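# Spread the towel flat, long edges forward, basket left untouched

## Task

Finish with the towel lying flat on the table as a single layer, its long edges running straight forward from the robot toward the far side of the table. The towel must stay at least one finger's width from the table edge, at least two finger widths from the basket's rim, and more than a hand's width from each arm's column. The basket must remain upright with its entire base on the table, moved no more than three finger widths from its starting spot and turned about the same way as before. Both grippers must release and pull away at the end. Anything that stays in place only because the robot is holding it does not count.

## Robot and tools

Robot: two arms, left_arm and right_arm. Each has a parallel gripper and a wrist camera. Arm bases in the scene frame: left_arm root at (+0.036, +0.342, 0) m, quat_wxyz (+0.996, 0, 0, -0.089); right_arm root at (+0.011, -0.345, 0) m, quat_wxyz (+1.000, 0, 0, +0.016). The names left and right are labels only and do not refer to sides of any image.

Scene frame: origin on the table surface midway between the arms. +x goes out over the table (away from the robot), +z goes up, and left_arm sits on the +y side. Gripper frame: fingers extend along the gripper's +z and close along its y axis. end_effector_position is the point between the finger pads, about 1 cm short of the fingertips.

execute_actions(actions): actions is a list of up to 15 actions. Each action is a table of up to 15 rows, and each row lasts one control step of 1/30 s. If a table has fewer than 15 rows, its final row repeats for the remaining steps. Every row is a single flat list of 14 numbers covering both arms, each in [-1, 1], always all 14 even when one arm is idle. Order: left_arm dx, dy, dz, rx, ry, rz, opening, then right_arm in the same order. dx..rz are an offset, not a pose: the target relative to where that gripper was measured at the start of the action, expressed in the gripper's own axes. Every row counts from that same start pose, not from the row before it. For the first action in a call, the start is the last pose reported in this scene. Scale: 1.0 equals 0.6 m of translation or 180 degrees of rotation; rx, ry, rz form one rotation vector. opening is absolute: +1 is fully open (0.093 m), -1 is closed. Sending an empty list just returns the current state and images.

move(target, speed, blocking): target is one such 14-number row, offsets in each gripper's own axes, measured from the pose in the latest result that reported one. Each gripper travels in a straight line and both paths finish together, taking 0.5 to 10 s; a path needing longer is cut off at 10 s before arriving. speed is each path's top linear speed in m/s, 0.002 to 0.5, default 0.25; rotation is capped at twice that value in rad/s. Grippers rotate the short way. Paths do not avoid obstacles or the other arm, and the real hand may lag, drift or overshoot the speed, mainly near full reach. Faster contact and targets set deeper past a surface mean harder pressing. The opening is applied when the move begins. With blocking=false you get a result after 0.5 s while motion continues; check with wait(0). Until a result shows the move ended, other moves and actions are refused, so call wait or stop first.

wait(seconds): 0 to 10 s; arms keep their last command, and it returns early if a running move finishes. stop(): brakes a running move; braking needs distance, more at speed, and fingers continue. zoom_image(camera, region): camera is cam_high, cam_low, cam_left_wrist or cam_right_wrist; region is [x0, y0, x1, y1] in pixels from the top-left, no larger than 504 by 504. read_manual(section): only returns licence text. finished_scene(scene): ends scene number 1 or 2 for good and reports success; only call it once the result is stable.

Control behaviour: each step the commanded pose is limited to within 70 mm and 16 degrees of the measured pose, then solved by damped inverse kinematics, favouring position over orientation. Big offsets may need several actions, and after an action an arm advances at most to its last clipped pose. Joint friction can leave the hand up to about 31 mm off, so tiny commands may not move it. Elbows never quite straighten. Joint ranges (rad): waist -2.618 to 3.054, shoulder 0.000 to 3.142, elbow 0.000 to 3.142, wrist pitch -1.571 to 1.571, wrist yaw -1.571 to 1.571, wrist roll -2.094 to 2.094. To keep one arm still, in a reply's first call send it the offset back to the pose you want, then zeros afterwards, with its proper opening each time.

Gripping: grip_measured is motor position on the same +1/-1 scale. Pads touch at about -0.94; each mm of object width adds about 0.0208. Readings carry a fixed per-gripper bias up to about 0.02. Sending a value further below the object's width reading squeezes harder, up to roughly 50 to 62 N per pad; thin items (under about 5 mm, like cloth) get less. Keep sending the closing value to hold. Something may briefly pull on a held item.

Results: a state line 'left_arm: … | right_arm: …' with each gripper's position (m) and quat_wxyz in the scene frame (less accurate at long reach); grip_measured; Joint positions ending with gripper gap in metres; 'Hand target' lines showing the pose each arm is being driven to; 'pose unreachable' when a clearance check altered or blocked an arm's command; camera images in order cam_high, cam_low, cam_left_wrist, cam_right_wrist (504x504 each) plus calibration updates. A move adds a 'move:' line with its ending: done, off_target, moving, held (last step blocked) or fault, and limits such as paced (pose clipped) or held (steps blocked, after which the arm may speed up), and each gripper's distance from its target.

Avoid: knocking the towel or basket off the table (failure), letting the arms collide or press each other, drops, slips, slams and hard pushes. Motors heat while holding loads: MOTOR HOT at 75 °C, an arm stop at 90 °C for 10 s, and at 100 °C the arm goes limp and falls.

Each tool is called after "Emit:" in YAML: its name, and indented under it one key for each argument.

## Session

Emit:
execute_actions:
  actions: []

Scene clock: 0.00 s.
left_arm: end_effector_position=(+0.5351, +0.4008, +0.3890) grip_measured=+1.000 end_effector_quat_wxyz=(+0.704, +0.106, +0.697, -0.089) | right_arm: end_effector_position=(+0.3997, -0.1243, +0.2903) grip_measured=+1.000 end_effector_quat_wxyz=(+0.233, +0.070, +0.810, +0.534)
Joint positions: left_arm=[0.478 1.596 1.395 0.208 0.577 0.022 0.093] | right_arm=[ 0.22   1.511  1.272 -0.221 -0.765  0.914  0.093]
Joint velocities: left_arm=[0.012 0.012 0.002 0.037 0.022 0.037 0.   ] | right_arm=[-0.007 -0.012  0.007  0.007  0.066 -0.022  0.   ]
Motor temperatures (°C, as the motors report them): left_arm=[26 28 27 29 29 27] | right_arm=[26 25 29 28 26 28]
Hand target (left_arm): +0.535, +0.401, +0.389; +0.704, +0.106, +0.697, -0.089
Hand target (right_arm): +0.400, -0.124, +0.290; +0.233, +0.070, +0.810, +0.534

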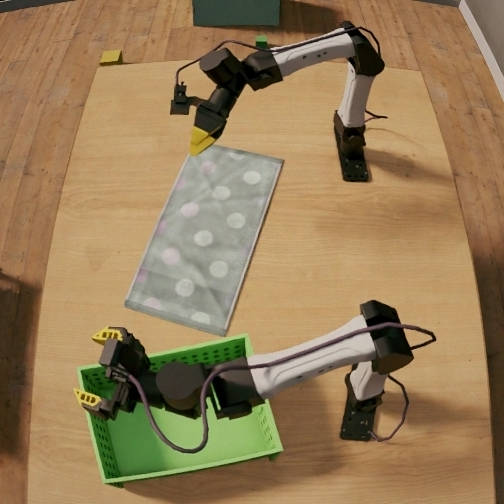

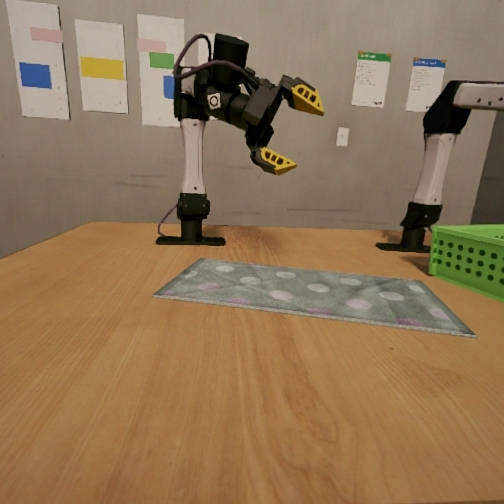

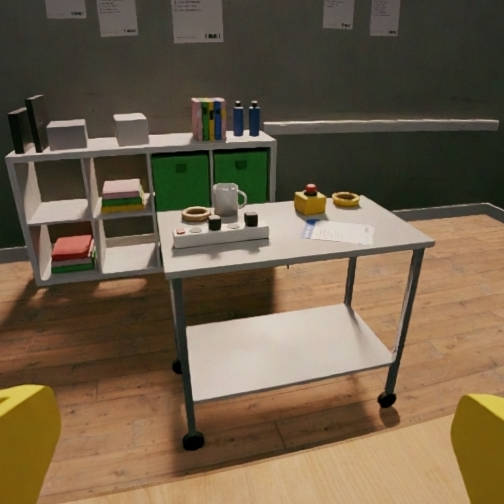

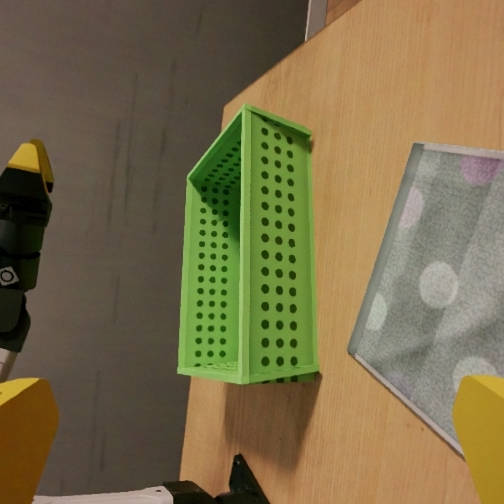

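Emit:
move:
  target: [0.368,-0.478,-0.242,0,0.5,0,0.2,0.353,-0.227,-0.291,0.211,0.374,-0.4,0.2]

Scene clock: 59.60 s.
left_arm: end_effector_position=(+0.3236, +0.1680, +0.1575) grip_measured=+0.202 end_effector_quat_wxyz=(+0.005, +0.133, +0.991, +0.001) | right_arm: end_effector_position=(+0.1606, -0.2447, +0.1581) grip_measured=+0.202 end_effector_quat_wxyz=(+0.006, -0.588, +0.809, +0.004)
Joint positions: left_arm=[-0.37   1.815  1.695 -1.443 -0.005 -0.282  0.055] | right_arm=[ 0.549  1.217  1.133 -1.476 -0.009 -0.674  0.055]
Joint velocities: left_arm=[-0.002  0.012 -0.002 -0.037  0.022  0.037 -0.002] | right_arm=[-0.017 -0.012 -0.012 -0.066 -0.007 -0.007  0.001]
Motor temperatures (°C, as the motors report them): left_arm=[26 34 34 36 29 27] | right_arm=[26 31 35 34 26 28]
Hand target (left_arm): +0.323, +0.164, +0.162; +0.002, +0.130, +0.992, -0.004
Hand target (right_arm): +0.154, -0.249, +0.158; +0.002, -0.593, +0.805, -0.001
Off the commanded pose (left_arm): 0.005 m, 1 deg.
Off the commanded pose (right_arm): 0.010 m, 2 deg.
move: done
camera_calibration (this result's frames):
cam_left_wrist: T_world_to_cam=[[-0.249353, -0.968313, -0.0138619, 0.247933], [-0.888799, 0.223147, 0.400302, 0.222759], [-0.384525, 0.112137, -0.916278, 0.333686], [0, 0, 0, 1]] pos_world=[0.388121, 0.15295, 0.220015]
cam_right_wrist: T_world_to_cam=[[0.950637, -0.310268, -0.00483331, -0.232137], [-0.279781, -0.863757, 0.419101, -0.195432], [-0.134208, -0.39706, -0.907927, 0.151807], [0, 0, 0, 1]] pos_world=[0.186373, -0.180553, 0.218613]

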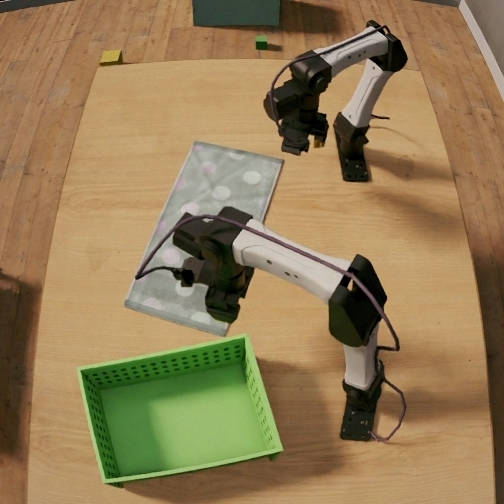

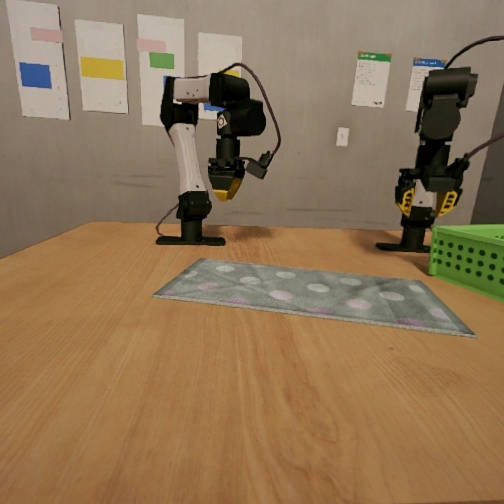

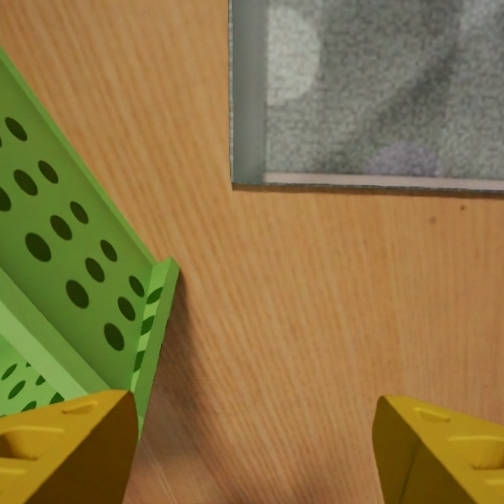

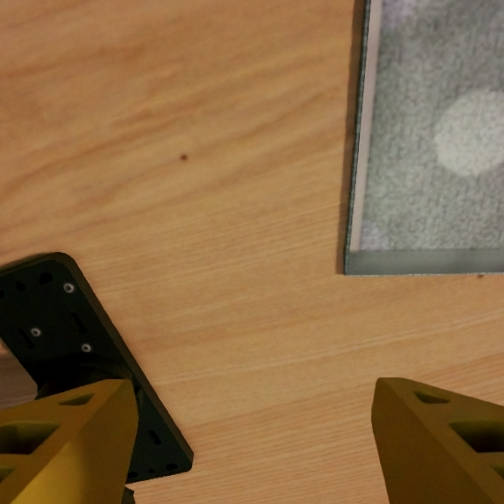

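Emit:
move:
  target: [-0.058,0.012,0.2,0,0,0,0.2,0.033,-0.112,0.2,0,0,0,0.2]
  speed: 0.15

Scene clock: 72.70 s.
left_arm: end_effector_position=(+0.3583, +0.1660, +0.0426) grip_measured=+0.202 end_effector_quat_wxyz=(+0.003, +0.132, +0.991, +0.001) | right_arm: end_effector_position=(+0.2209, -0.2814, +0.0454) grip_measured=+0.202 end_effector_quat_wxyz=(+0.011, -0.589, +0.808, -0.001)
Joint positions: left_arm=[-0.325  1.976  1.45  -1.04  -0.005 -0.239  0.055] | right_arm=[ 0.257  1.408  0.819 -0.96  -0.006 -0.969  0.055]
Joint velocities: left_arm=[-0.007 -0.007 -0.002 -0.037 -0.007 -0.007  0.002] | right_arm=[-0.007  0.002  0.017  0.066 -0.037 -0.007 -0.001]
Motor temperatures (°C, as the motors report them): left_arm=[26 35 35 34 29 27] | right_arm=[26 30 35 31 26 28]
Hand target (left_arm): +0.360, +0.168, +0.038; +0.005, +0.133, +0.991, +0.001
Hand target (right_arm): +0.221, -0.284, +0.038; +0.007, -0.588, +0.809, +0.002
Off the commanded pose (left_arm): 0.005 m, 0 deg.
Off the commanded pose (right_arm): 0.008 m, 1 deg.
move: done
camera_calibration (this result's frames):
cam_left_wrist: T_world_to_cam=[[-0.246804, -0.968956, -0.0145469, 0.252356], [-0.888371, 0.22023, 0.402859, 0.300277], [-0.387149, 0.11235, -0.915146, 0.242899], [0, 0, 0, 1]] pos_world=[0.423078, 0.151102, 0.10499]
cam_right_wrist: T_world_to_cam=[[0.951519, -0.307444, 0.00942928, -0.301441], [-0.283235, -0.863816, 0.416653, -0.162135], [-0.119952, -0.399125, -0.909017, 0.0393475], [0, 0, 0, 1]] pos_world=[0.245625, -0.217027, 0.106164]

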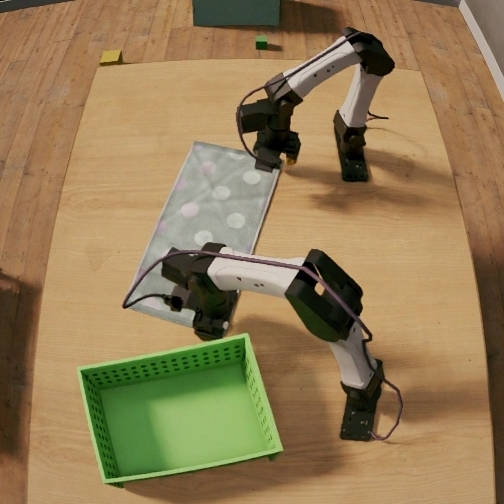

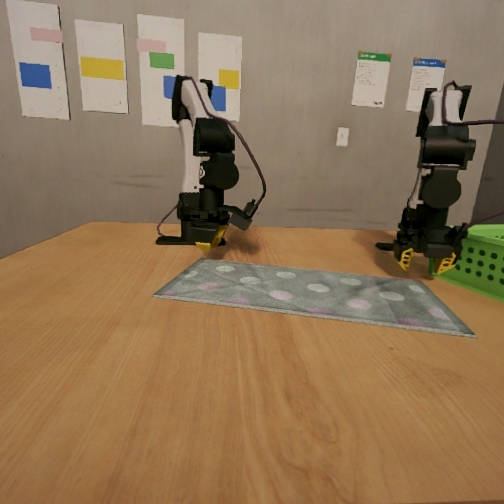

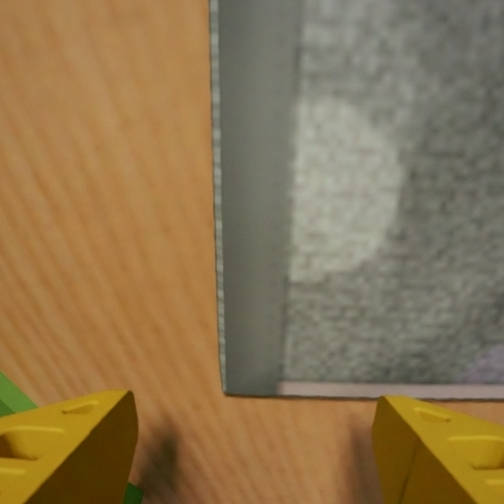

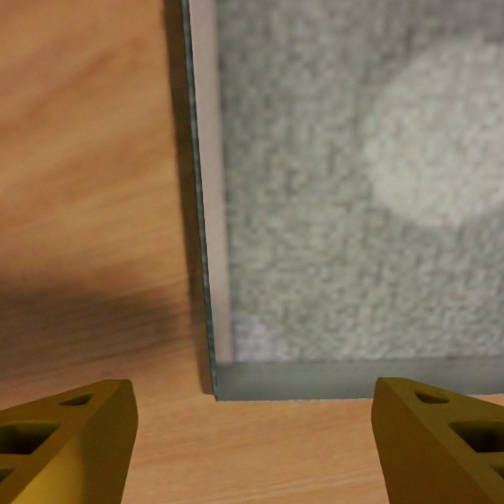

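Emit:
move:
  target: [-0.05,0,0.05,0,0,0,0.2,-0.05,0,0.054,0,0,0,0.2]
  speed: 0.08

Scene clock: 80.27 s.
left_arm: end_effector_position=(+0.3686, +0.1632, +0.0196) grip_measured=+0.202 end_effector_quat_wxyz=(-0.020, +0.135, +0.991, +0.006) | right_arm: end_effector_position=(+0.2349, -0.2533, +0.0224) grip_measured=+0.202 end_effector_quat_wxyz=(+0.019, -0.588, +0.809, -0.002)
Joint positions: left_arm=[-0.315  2.082  1.511 -1.041  0.002 -0.222  0.055] | right_arm=[ 0.352  1.522  0.819 -0.83  -0.006 -0.873  0.055]
Joint velocities: left_arm=[-0.017 -0.002  0.002  0.007 -0.051  0.066 -0.   ] | right_arm=[-0.022 -0.017  0.002 -0.007  0.022  0.007 -0.   ]
Motor temperatures (°C, as the motors report them): left_arm=[26 35 35 33 29 27] | right_arm=[26 30 34 31 26 28]
Hand target (left_arm): +0.387, +0.159, +0.013; +0.004, +0.131, +0.991, +0.002
Hand target (right_arm): +0.230, -0.253, +0.013; +0.011, -0.589, +0.808, -0.000
Off the commanded pose (left_arm): 0.021 m, 3 deg.
Off the commanded pose (right_arm): 0.010 m, 1 deg.
move: off_target (left_arm)
camera_calibration (this result's frames):
cam_left_wrist: T_world_to_cam=[[-0.25483, -0.966793, -0.0193338, 0.254549], [-0.867845, 0.219839, 0.445552, 0.310969], [-0.426506, 0.130319, -0.895047, 0.237298], [0, 0, 0, 1]] pos_world=[0.435948, 0.146808, 0.0787618]
cam_right_wrist: T_world_to_cam=[[0.950721, -0.309344, 0.0209021, -0.306486], [-0.290902, -0.866656, 0.405319, -0.123042], [-0.107268, -0.391426, -0.913936, 0.030426], [0, 0, 0, 1]] pos_world=[0.258853, -0.189535, 0.0840848]

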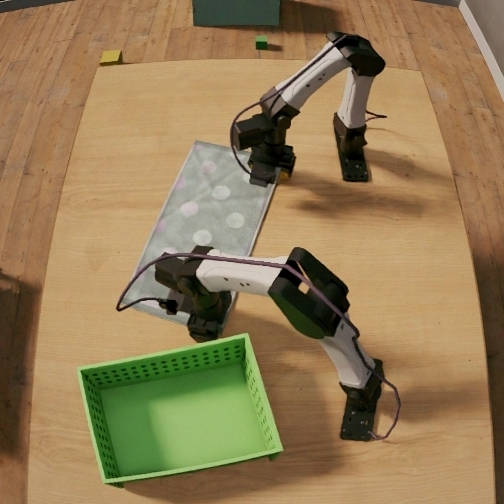

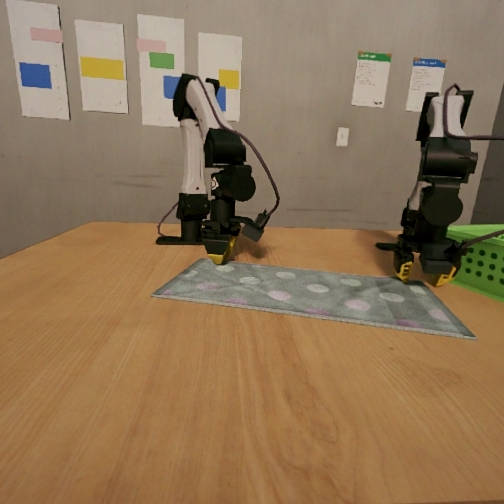

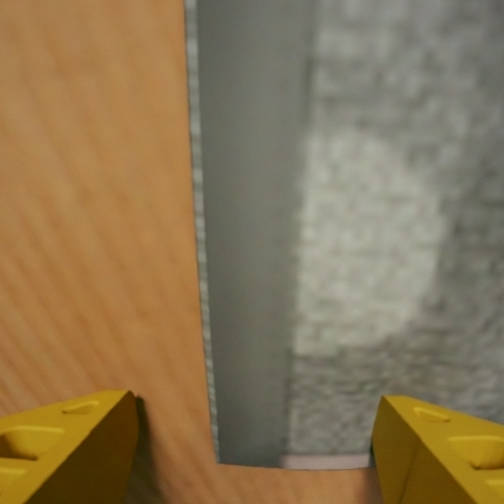

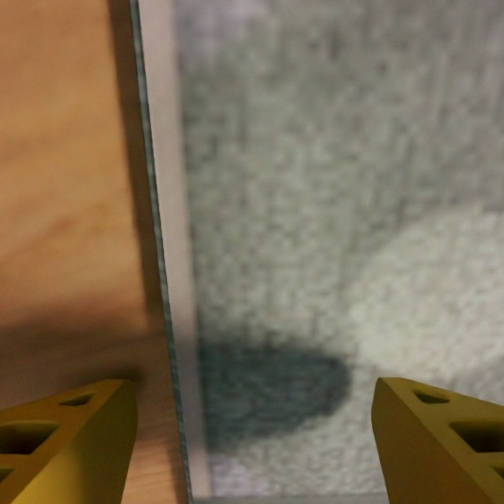

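Left seems touching. Press right a bit, close, lift slightly.

Emit:
execute_actions:
  actions:
    - [[0,0,0.012,0,0,0,0.2,0,0,0.025,0,0,0,0.2]]
    - [[0,0,0.01,0,0,0,-1,0,0,0.012,0,0,0,-1]]
    - [[0,0,0.01,0,0,0,-1,0,0,0.012,0,0,0,-1]]
    - [[0,0,-0.08,0,0,0,-1,0,0,-0.08,0,0,0,-1]]
    - [[0,0,0,0,0,0,-1,0,0,0,0,0,0,-1]]

Scene clock: 87.53 s.
left_arm: end_effector_position=(+0.3693, +0.1558, +0.0612) grip_measured=-0.981 end_effector_quat_wxyz=(-0.022, +0.136, +0.990, -0.010) | right_arm: end_effector_position=(+0.2426, -0.2501, +0.0585) grip_measured=-0.972 end_effector_quat_wxyz=(+0.041, -0.587, +0.808, -0.007)
Joint positions: left_arm=[-0.317  2.051  1.634 -1.189  0.035 -0.222  0.   ] | right_arm=[ 0.352  1.456  0.911 -0.943 -0.006 -0.872  0.   ]
Joint velocities: left_arm=[ 0.002 -0.002  0.012 -0.007  0.095 -0.022  0.   ] | right_arm=[ 0.007 -0.002 -0.002  0.007 -0.022 -0.066  0.   ]
Motor temperatures (°C, as the motors report them): left_arm=[26 36 35 33 29 27] | right_arm=[26 30 34 31 26 28]
Hand target (left_arm): +0.370, +0.156, +0.061; -0.022, +0.136, +0.990, -0.009
Hand target (right_arm): +0.243, -0.250, +0.059; +0.041, -0.587, +0.808, -0.007
Off the commanded pose (left_arm): 0.001 m, 0 deg.
Off the commanded pose (right_arm): 0.000 m, 0 deg.
camera_calibration (this result's frames):
cam_left_wrist: T_world_to_cam=[[-0.255856, -0.966611, 0.0141596, 0.246609], [-0.863363, 0.235068, 0.446484, 0.290603], [-0.434905, 0.102011, -0.89468, 0.283246], [0, 0, 0, 1]] pos_world=[0.437177, 0.141169, 0.120172]
cam_right_wrist: T_world_to_cam=[[0.948833, -0.311045, 0.0544714, -0.315465], [-0.307934, -0.873184, 0.377791, -0.128534], [-0.0699464, -0.375235, -0.924287, 0.0611423], [0, 0, 0, 1]] pos_world=[0.26402, -0.187415, 0.122256]

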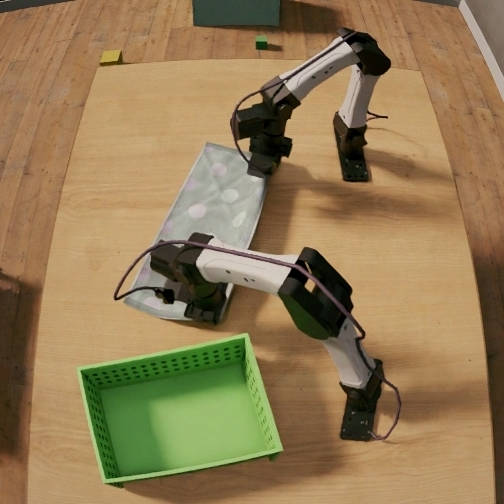

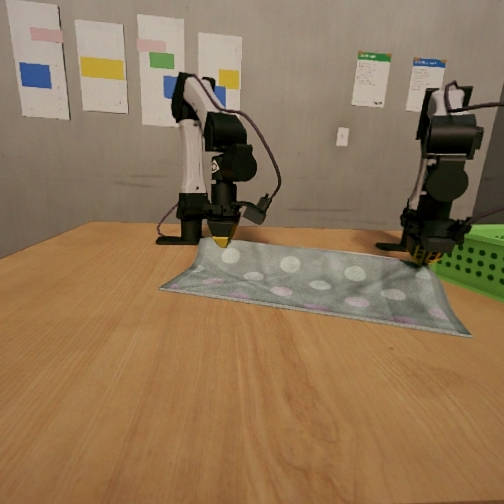

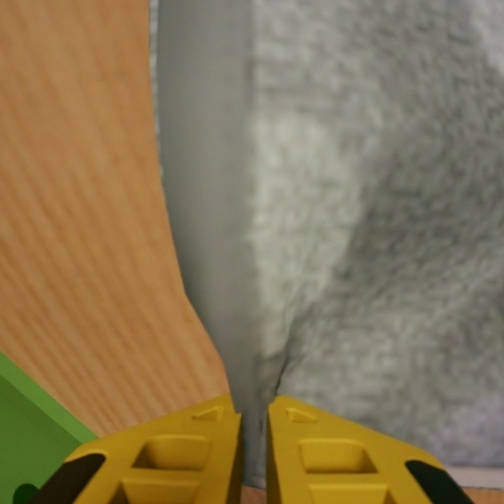

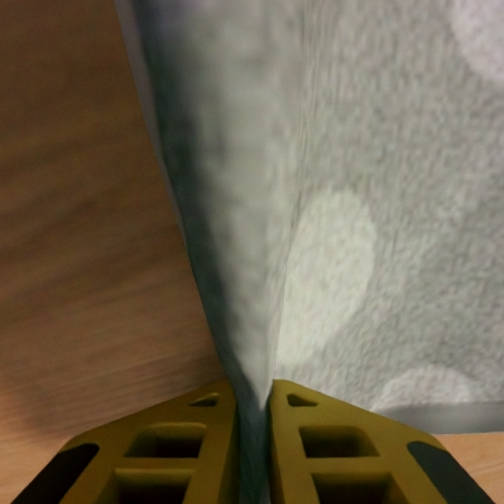

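Emit:
move:
  target: [0,0,-0.4,0,0,0,-1,0,0,-0.4,0,0,0,-1]
  speed: 0.15

Scene clock: 94.50 s.
left_arm: end_effector_position=(+0.3813, +0.1486, +0.2922) grip_measured=-0.981 end_effector_quat_wxyz=(+0.182, +0.136, +0.969, -0.093) | right_arm: end_effector_position=(+0.2302, -0.2550, +0.2908) grip_measured=-0.972 end_effector_quat_wxyz=(+0.200, -0.576, +0.792, -0.046)
Joint positions: left_arm=[-0.314  1.858  2.244 -1.547  0.047 -0.222  0.   ] | right_arm=[ 0.352  1.248  1.64  -1.55  -0.007 -0.872  0.   ]
Joint velocities: left_arm=[-0.012 -0.022 -0.007  0.007  0.066 -0.022  0.   ] | right_arm=[-0.012 -0.022 -0.032  0.007 -0.022  0.007  0.   ]
Motor temperatures (°C, as the motors report them): left_arm=[26 37 35 33 29 27] | right_arm=[26 30 34 31 26 28]
Hand target (left_arm): +0.381, +0.155, +0.302; +0.193, +0.133, +0.968, -0.093
Hand target (right_arm): +0.223, -0.257, +0.297; +0.205, -0.576, +0.790, -0.047
Off the commanded pose (left_arm): 0.014 m, 25 deg; orientation clipped at the last step of the last action.
Off the commanded pose (right_arm): 0.010 m, 19 deg; orientation clipped at the last step of the last action.
joint sent to its limit (left arm) — the command would take joint 4 (wrist pitch) past its lower limit, so that joint was sent only as far as its limit.
joint sent to its limit (right arm) — the command would take joint 4 (wrist pitch) past its lower limit, so that joint was sent only as far as its limit.
move: off_target (left_arm, right_arm); limits=paced
camera_calibration (this result's frames):
cam_left_wrist: T_world_to_cam=[[-0.281704, -0.951354, 0.124776, 0.214752], [-0.957258, 0.287546, 0.0312146, 0.348793], [-0.0655749, -0.110649, -0.991694, 0.414969], [0, 0, 0, 1]] pos_world=[0.421593, 0.149927, 0.373839]
cam_right_wrist: T_world_to_cam=[[0.894407, -0.333061, 0.298507, -0.381916], [-0.390596, -0.906804, 0.158559, -0.150249], [0.217877, -0.258412, -0.941144, 0.241562], [0, 0, 0, 1]] pos_world=[0.230271, -0.201025, 0.365173]

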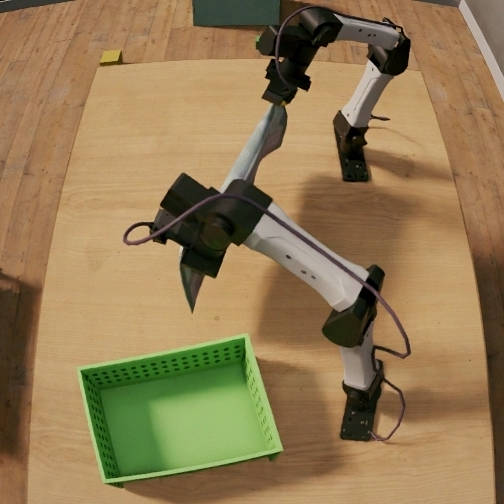

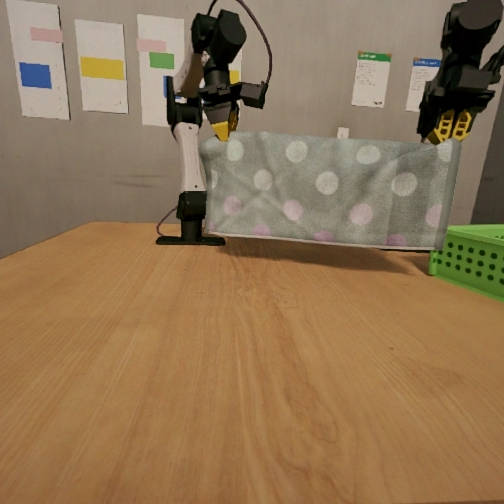

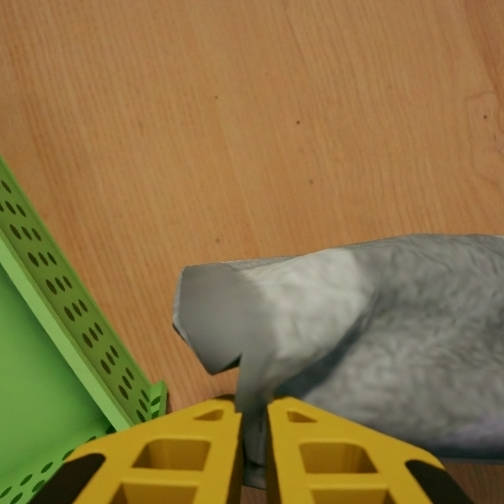

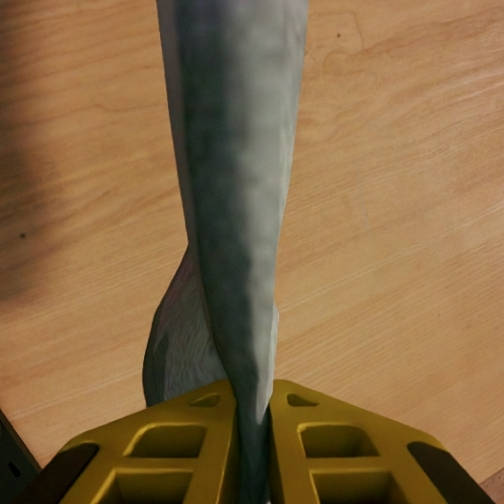

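Emit:
move:
  target: [-0.237,-0.37,0.191,0.041,0.134,0.395,-1,-0.125,0.346,-0.04,-0.034,0.136,0.381,-1]
  speed: 0.15

Scene clock: 112.17 s.
left_arm: end_effector_position=(+0.4749, -0.1104, +0.2509) grip_measured=-0.981 end_effector_quat_wxyz=(+0.420, +0.607, +0.673, -0.053) | right_arm: end_effector_position=(+0.0566, -0.1269, +0.2647) grip_measured=-0.972 end_effector_quat_wxyz=(+0.040, -0.021, +0.987, +0.154)
Joint positions: left_arm=[-0.608  2.51   2.844 -1.032  0.055  0.655  0.   ] | right_arm=[ 1.34   1.231  1.544 -1.564  0.011  1.328  0.   ]
Joint velocities: left_arm=[-0.027 -0.012  0.012  0.022 -0.081  0.007  0.   ] | right_arm=[ 0.002 -0.002  0.002  0.081 -0.022  0.022  0.   ]
Motor temperatures (°C, as the motors report them): left_arm=[26 39 36 34 29 27] | right_arm=[26 29 35 31 26 28]
Hand target (left_arm): +0.478, -0.117, +0.265; +0.447, +0.604, +0.658, -0.049
Hand target (right_arm): +0.053, -0.123, +0.267; +0.030, -0.021, +0.988, +0.153
Off the commanded pose (left_arm): 0.022 m, 50 deg; orientation clipped at the last step of the last action.
Off the commanded pose (right_arm): 0.009 m, 18 deg; orientation clipped at the last step of the last action.
elbow stopped short (left arm): the move would have taken joint 3 (elbow) straighter than the controller allows; a more bent joint 3 avoids this.
joint sent to its limit (right arm) — the command would take joint 4 (wrist pitch) past its lower limit, so that joint was sent only as far as its limit.
move: off_target (left_arm, right_arm); limits=paced
camera_calibration (this result's frames):
cam_left_wrist: T_world_to_cam=[[-0.855807, -0.27618, -0.4374, 0.488145], [-0.138884, 0.937179, -0.32001, 0.285449], [0.498302, -0.213119, -0.840402, 0.0344676], [0, 0, 0, 1]] pos_world=[0.440227, -0.125355, 0.333827]
cam_right_wrist: T_world_to_cam=[[0.0534417, -0.950378, -0.306473, -0.0468534], [-0.929655, -0.159392, 0.332169, -0.0182821], [-0.364535, 0.267162, -0.892042, 0.374537], [0, 0, 0, 1]] pos_world=[0.12204, -0.147505, 0.325816]

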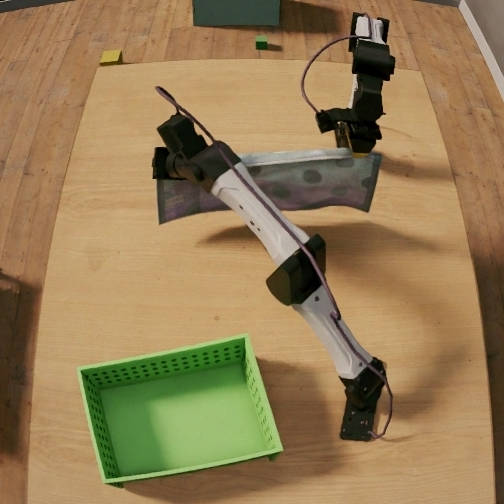

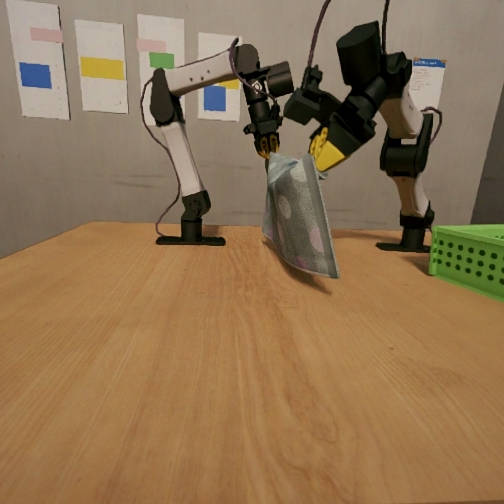

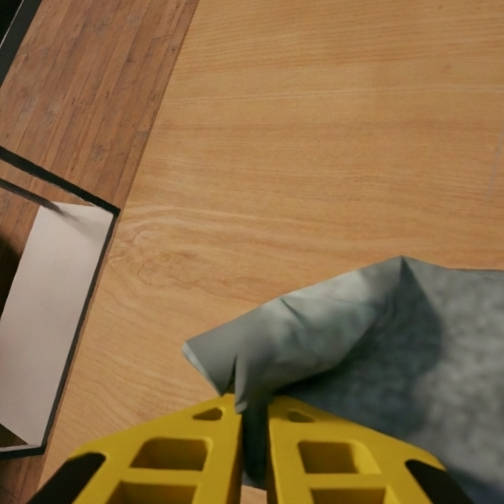

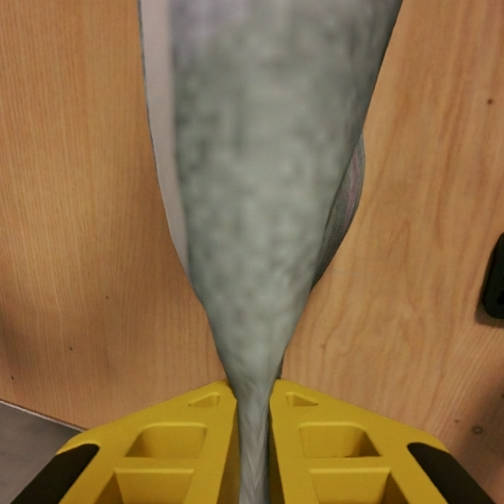

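Emit:
move:
  target: [0.178,-0.063,0.094,0,0,0,-1,0.02,0.022,0.243,0,0,0,-1]
  speed: 0.1

Scene clock: 125.07 s.
left_arm: end_effector_position=(+0.4760, -0.0696, +0.1179) grip_measured=-0.981 end_effector_quat_wxyz=(+0.400, +0.611, +0.681, -0.052) | right_arm: end_effector_position=(+0.0586, -0.0743, +0.1353) grip_measured=-0.972 end_effector_quat_wxyz=(+0.040, -0.019, +0.987, +0.155)
Joint positions: left_arm=[-0.547  2.206  1.788 -0.328  0.099  0.693  0.   ] | right_arm=[ 1.377  1.287  1.04  -1.003  0.023  1.368  0.   ]
Joint velocities: left_arm=[-0.022  0.002 -0.002  0.051  0.037 -0.066  0.   ] | right_arm=[-0.002 -0.002  0.017  0.037  0.007 -0.051  0.   ]
Motor temperatures (°C, as the motors report them): left_arm=[26 43 37 37 29 27] | right_arm=[26 28 36 31 26 28]
Hand target (left_arm): +0.480, -0.068, +0.132; +0.420, +0.607, +0.673, -0.051
Hand target (right_arm): +0.056, -0.071, +0.129; +0.040, -0.021, +0.987, +0.153
Off the commanded pose (left_arm): 0.014 m, 3 deg.
Off the commanded pose (right_arm): 0.008 m, 0 deg.
move: off_target (left_arm)
camera_calibration (this result's frames):
cam_left_wrist: T_world_to_cam=[[-0.869117, -0.266505, -0.416666, 0.446697], [-0.152383, 0.94572, -0.287042, 0.207908], [0.470548, -0.18598, -0.862552, -0.0514914], [0, 0, 0, 1]] pos_world=[0.444143, -0.0871519, 0.201388]
cam_right_wrist: T_world_to_cam=[[0.049057, -0.949497, -0.309917, -0.0358033], [-0.930048, -0.156554, 0.332418, 0.0351539], [-0.364149, 0.27193, -0.890758, 0.245976], [0, 0, 0, 1]] pos_world=[0.124023, -0.0953799, 0.196323]

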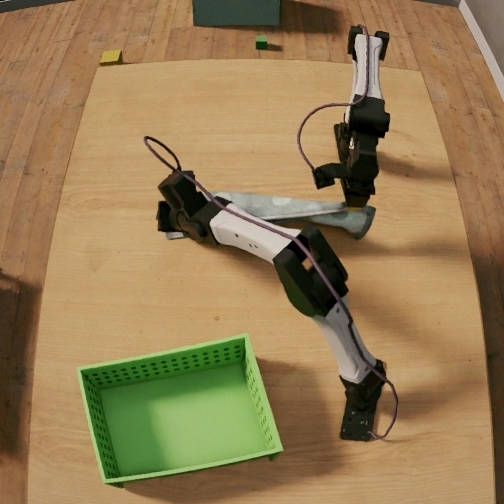

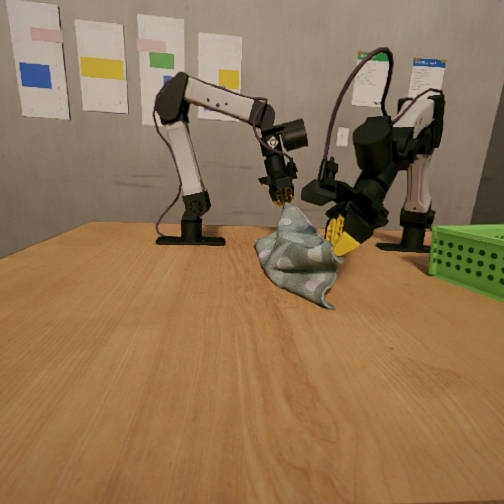

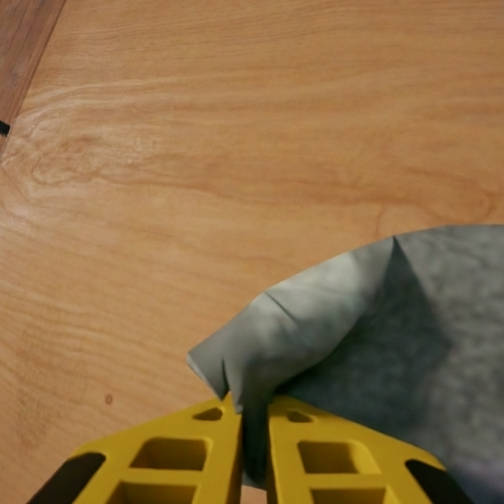

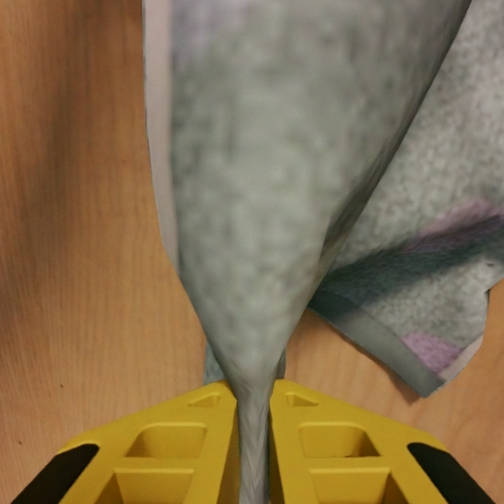

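Emit:
move:
  target: [0.355,0.05,-0.137,0.158,0.213,0.022,-1,0.006,0.313,0.248,0,0,0,-1]
  speed: 0.1

Scene clock: 142.60 s.
left_arm: end_effector_position=(+0.4740, +0.1490, +0.0556) grip_measured=-0.982 end_effector_quat_wxyz=(+0.005, +0.688, +0.725, -0.002) | right_arm: end_effector_position=(+0.0594, +0.1455, +0.0483) grip_measured=-0.972 end_effector_quat_wxyz=(+0.036, -0.018, +0.987, +0.155)
Joint positions: left_arm=[-0.235  2.461  2.294 -1.396  0.008  1.105  0.   ] | right_arm=[ 1.453  2.176  1.728 -0.804  0.04   1.443  0.   ]
Joint velocities: left_arm=[-0.017  0.002 -0.002 -0.154 -0.051  0.051  0.   ] | right_arm=[ 0.002 -0.022  0.017 -0.022 -0.022 -0.066  0.   ]
Motor temperatures (°C, as the motors report them): left_arm=[26 48 37 37 29 27] | right_arm=[26 29 36 32 26 28]
Hand target (left_arm): +0.476, +0.153, +0.058; +0.001, +0.690, +0.724, +0.003
Hand target (right_arm): +0.055, +0.149, +0.049; +0.039, -0.019, +0.987, +0.155
Off the commanded pose (left_arm): 0.004 m, 1 deg.
Off the commanded pose (right_arm): 0.006 m, 0 deg.
move: done
camera_calibration (this result's frames):
cam_left_wrist: T_world_to_cam=[[-0.997671, -0.0666702, -0.0144293, 0.486094], [-0.066883, 0.914492, 0.399037, -0.0911083], [-0.0134084, 0.399072, -0.916821, 0.0816604], [0, 0, 0, 1]] pos_world=[0.479964, 0.0831375, 0.118238]
cam_right_wrist: T_world_to_cam=[[0.0460366, -0.949574, -0.310144, 0.146075], [-0.927588, -0.155868, 0.339537, 0.0986243], [-0.370757, 0.272054, -0.88799, 0.109183], [0, 0, 0, 1]] pos_world=[0.125238, 0.124378, 0.108771]

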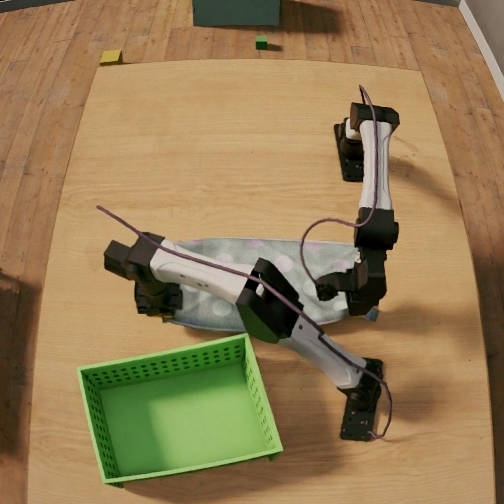

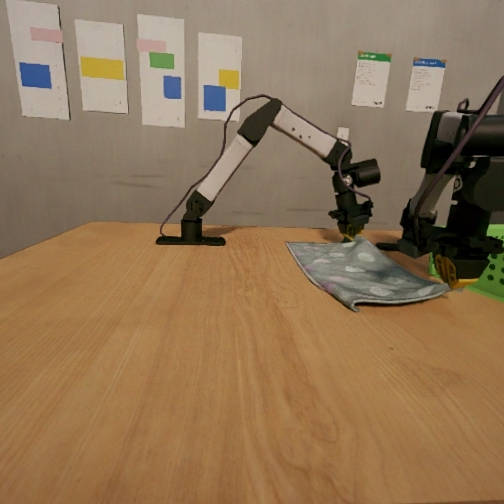

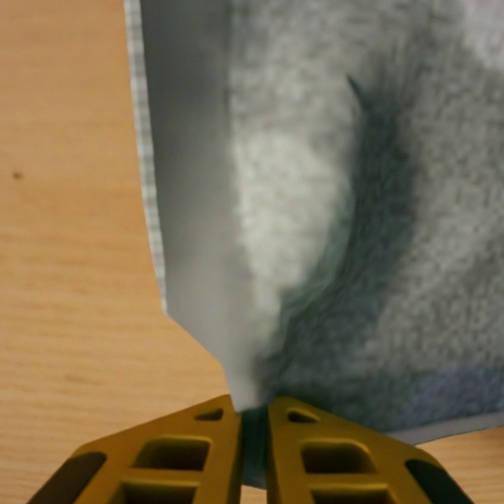

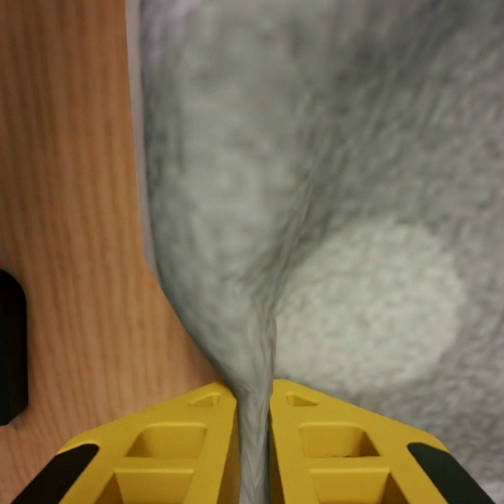

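Emit:
move:
  target: [-0.449,-0.005,-0.358,-0.158,-0.213,-0.022,-1,-0.012,-0.309,-0.487,0,0,0,-1]
  speed: 0.15

Scene clock: 153.47 s.
left_arm: end_effector_position=(+0.4740, -0.1170, +0.2530) grip_measured=-0.981 end_effector_quat_wxyz=(+0.428, +0.604, +0.669, -0.066) | right_arm: end_effector_position=(+0.0568, -0.1158, +0.2626) grip_measured=-0.972 end_effector_quat_wxyz=(+0.043, -0.017, +0.988, +0.145)
Joint positions: left_arm=[-0.611  2.514  2.845 -1.008  0.076  0.643  0.   ] | right_arm=[ 1.361  1.278  1.569 -1.558  0.029  1.355  0.   ]
Joint velocities: left_arm=[ 0.007  0.002  0.012 -0.022  0.007 -0.037  0.   ] | right_arm=[-0.012  0.002 -0.002  0.051  0.022  0.022  0.   ]
Motor temperatures (°C, as the motors report them): left_arm=[26 49 37 36 29 27] | right_arm=[26 32 37 31 26 28]
Hand target (left_arm): +0.482, -0.119, +0.271; +0.459, +0.588, +0.664, -0.061
Hand target (right_arm): +0.055, -0.120, +0.272; +0.038, -0.018, +0.986, +0.159
Off the commanded pose (left_arm): 0.023 m, 4 deg.
Off the commanded pose (right_arm): 0.009 m, 1 deg.
elbow stopped short (left arm): the move would have taken joint 3 (elbow) straighter than the controller allows; a more bent joint 3 avoids this.
joint sent to its limit (right arm) — the command would take joint 4 (wrist pitch) past its lower limit, so that joint was sent only as far as its limit.
move: off_target (left_arm)
camera_calibration (this result's frames):
cam_left_wrist: T_world_to_cam=[[-0.860337, -0.279068, -0.426546, 0.4855], [-0.129244, 0.928899, -0.347049, 0.2934], [0.493068, -0.243451, -0.835234, 0.0329306], [0, 0, 0, 1]] pos_world=[0.439376, -0.129034, 0.336417]
cam_right_wrist: T_world_to_cam=[[0.0457212, -0.955869, -0.290214, -0.0413449], [-0.932926, -0.144725, 0.329701, -0.0131301], [-0.357152, 0.255674, -0.898372, 0.369684], [0, 0, 0, 1]] pos_world=[0.121674, -0.135939, 0.324444]

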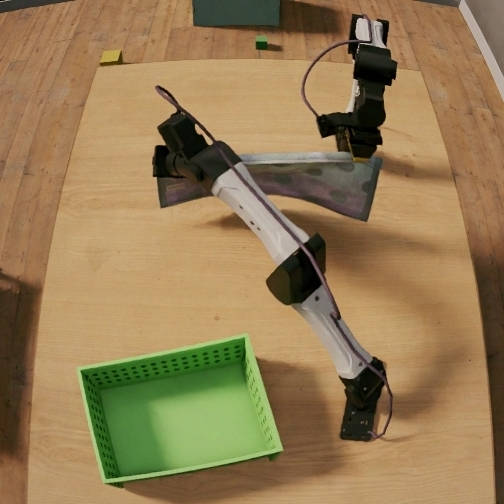

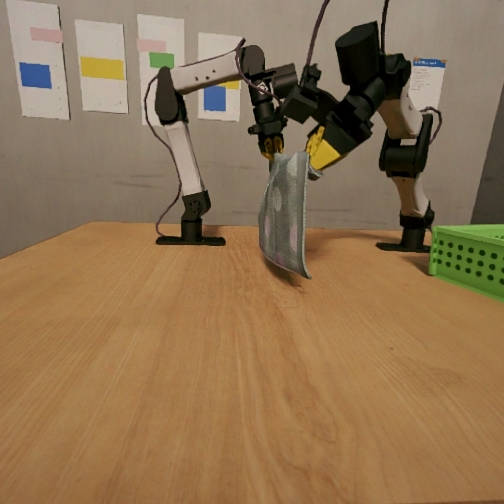

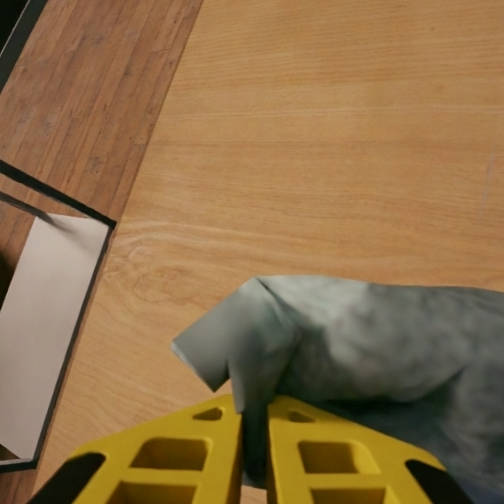

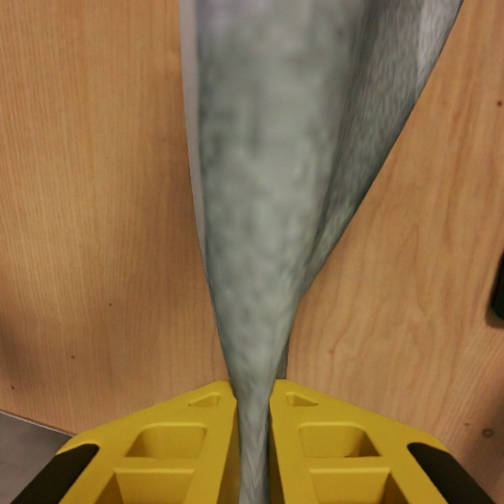

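Emit:
move:
  target: [0.182,0.014,-0.03,0,0,0,-1,0.004,0.121,0.148,0,0,0,-1]
  speed: 0.1

Scene clock: 160.97 s.
left_arm: end_effector_position=(+0.4790, -0.0214, +0.1853) grip_measured=-0.981 end_effector_quat_wxyz=(+0.405, +0.608, +0.679, -0.066) | right_arm: end_effector_position=(+0.0618, -0.0263, +0.2033) grip_measured=-0.972 end_effector_quat_wxyz=(+0.044, -0.014, +0.988, +0.144)
Joint positions: left_arm=[-0.453  2.057  1.817 -0.501  0.194  0.743  0.   ] | right_arm=[ 1.402  1.516  1.507 -1.262  0.044  1.399  0.   ]
Joint velocities: left_arm=[-0.002 -0.007 -0.002  0.007 -0.007  0.066  0.   ] | right_arm=[-0.017 -0.007 -0.002 -0.037  0.007 -0.007  0.   ]
Motor temperatures (°C, as the motors report them): left_arm=[26 50 38 37 29 27] | right_arm=[26 32 37 31 26 28]
Hand target (left_arm): +0.482, -0.021, +0.199; +0.428, +0.605, +0.668, -0.064
Hand target (right_arm): +0.058, -0.021, +0.198; +0.043, -0.017, +0.988, +0.145
Off the commanded pose (left_arm): 0.012 m, 3 deg.
Off the commanded pose (right_arm): 0.008 m, 0 deg.
move: off_target (left_arm)
camera_calibration (this result's frames):
cam_left_wrist: T_world_to_cam=[[-0.875274, -0.26946, -0.401606, 0.490321], [-0.145544, 0.938668, -0.312601, 0.183368], [0.461208, -0.21516, -0.86081, 0.0177446], [0, 0, 0, 1]] pos_world=[0.447669, -0.0361821, 0.269511]
cam_right_wrist: T_world_to_cam=[[0.0407436, -0.956676, -0.28829, 0.0266246], [-0.93396, -0.138992, 0.329241, 0.0243735], [-0.355047, 0.255837, -0.89916, 0.295373], [0, 0, 0, 1]] pos_world=[0.12655, -0.0467086, 0.265239]

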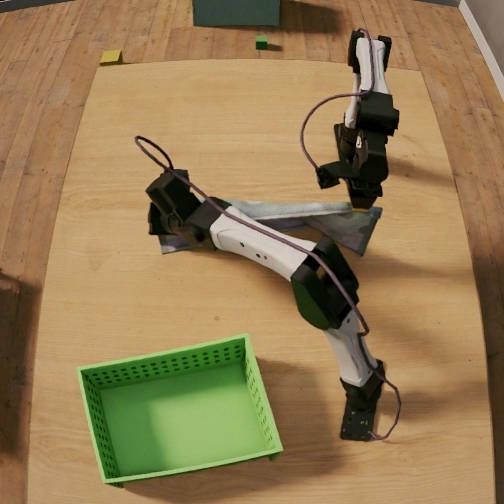

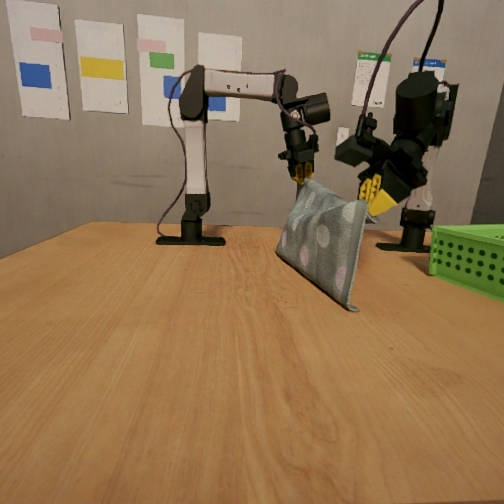

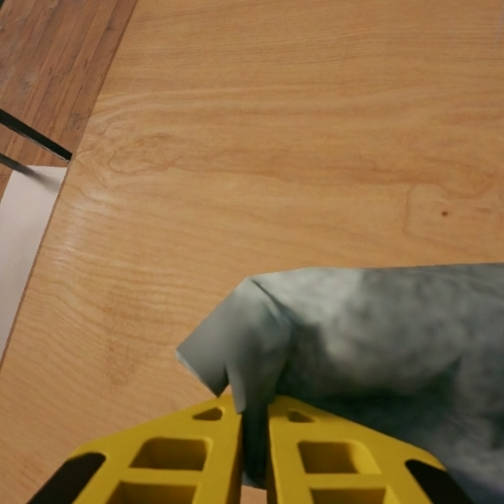

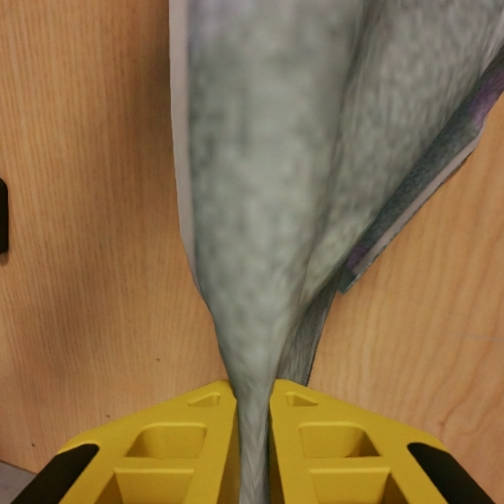

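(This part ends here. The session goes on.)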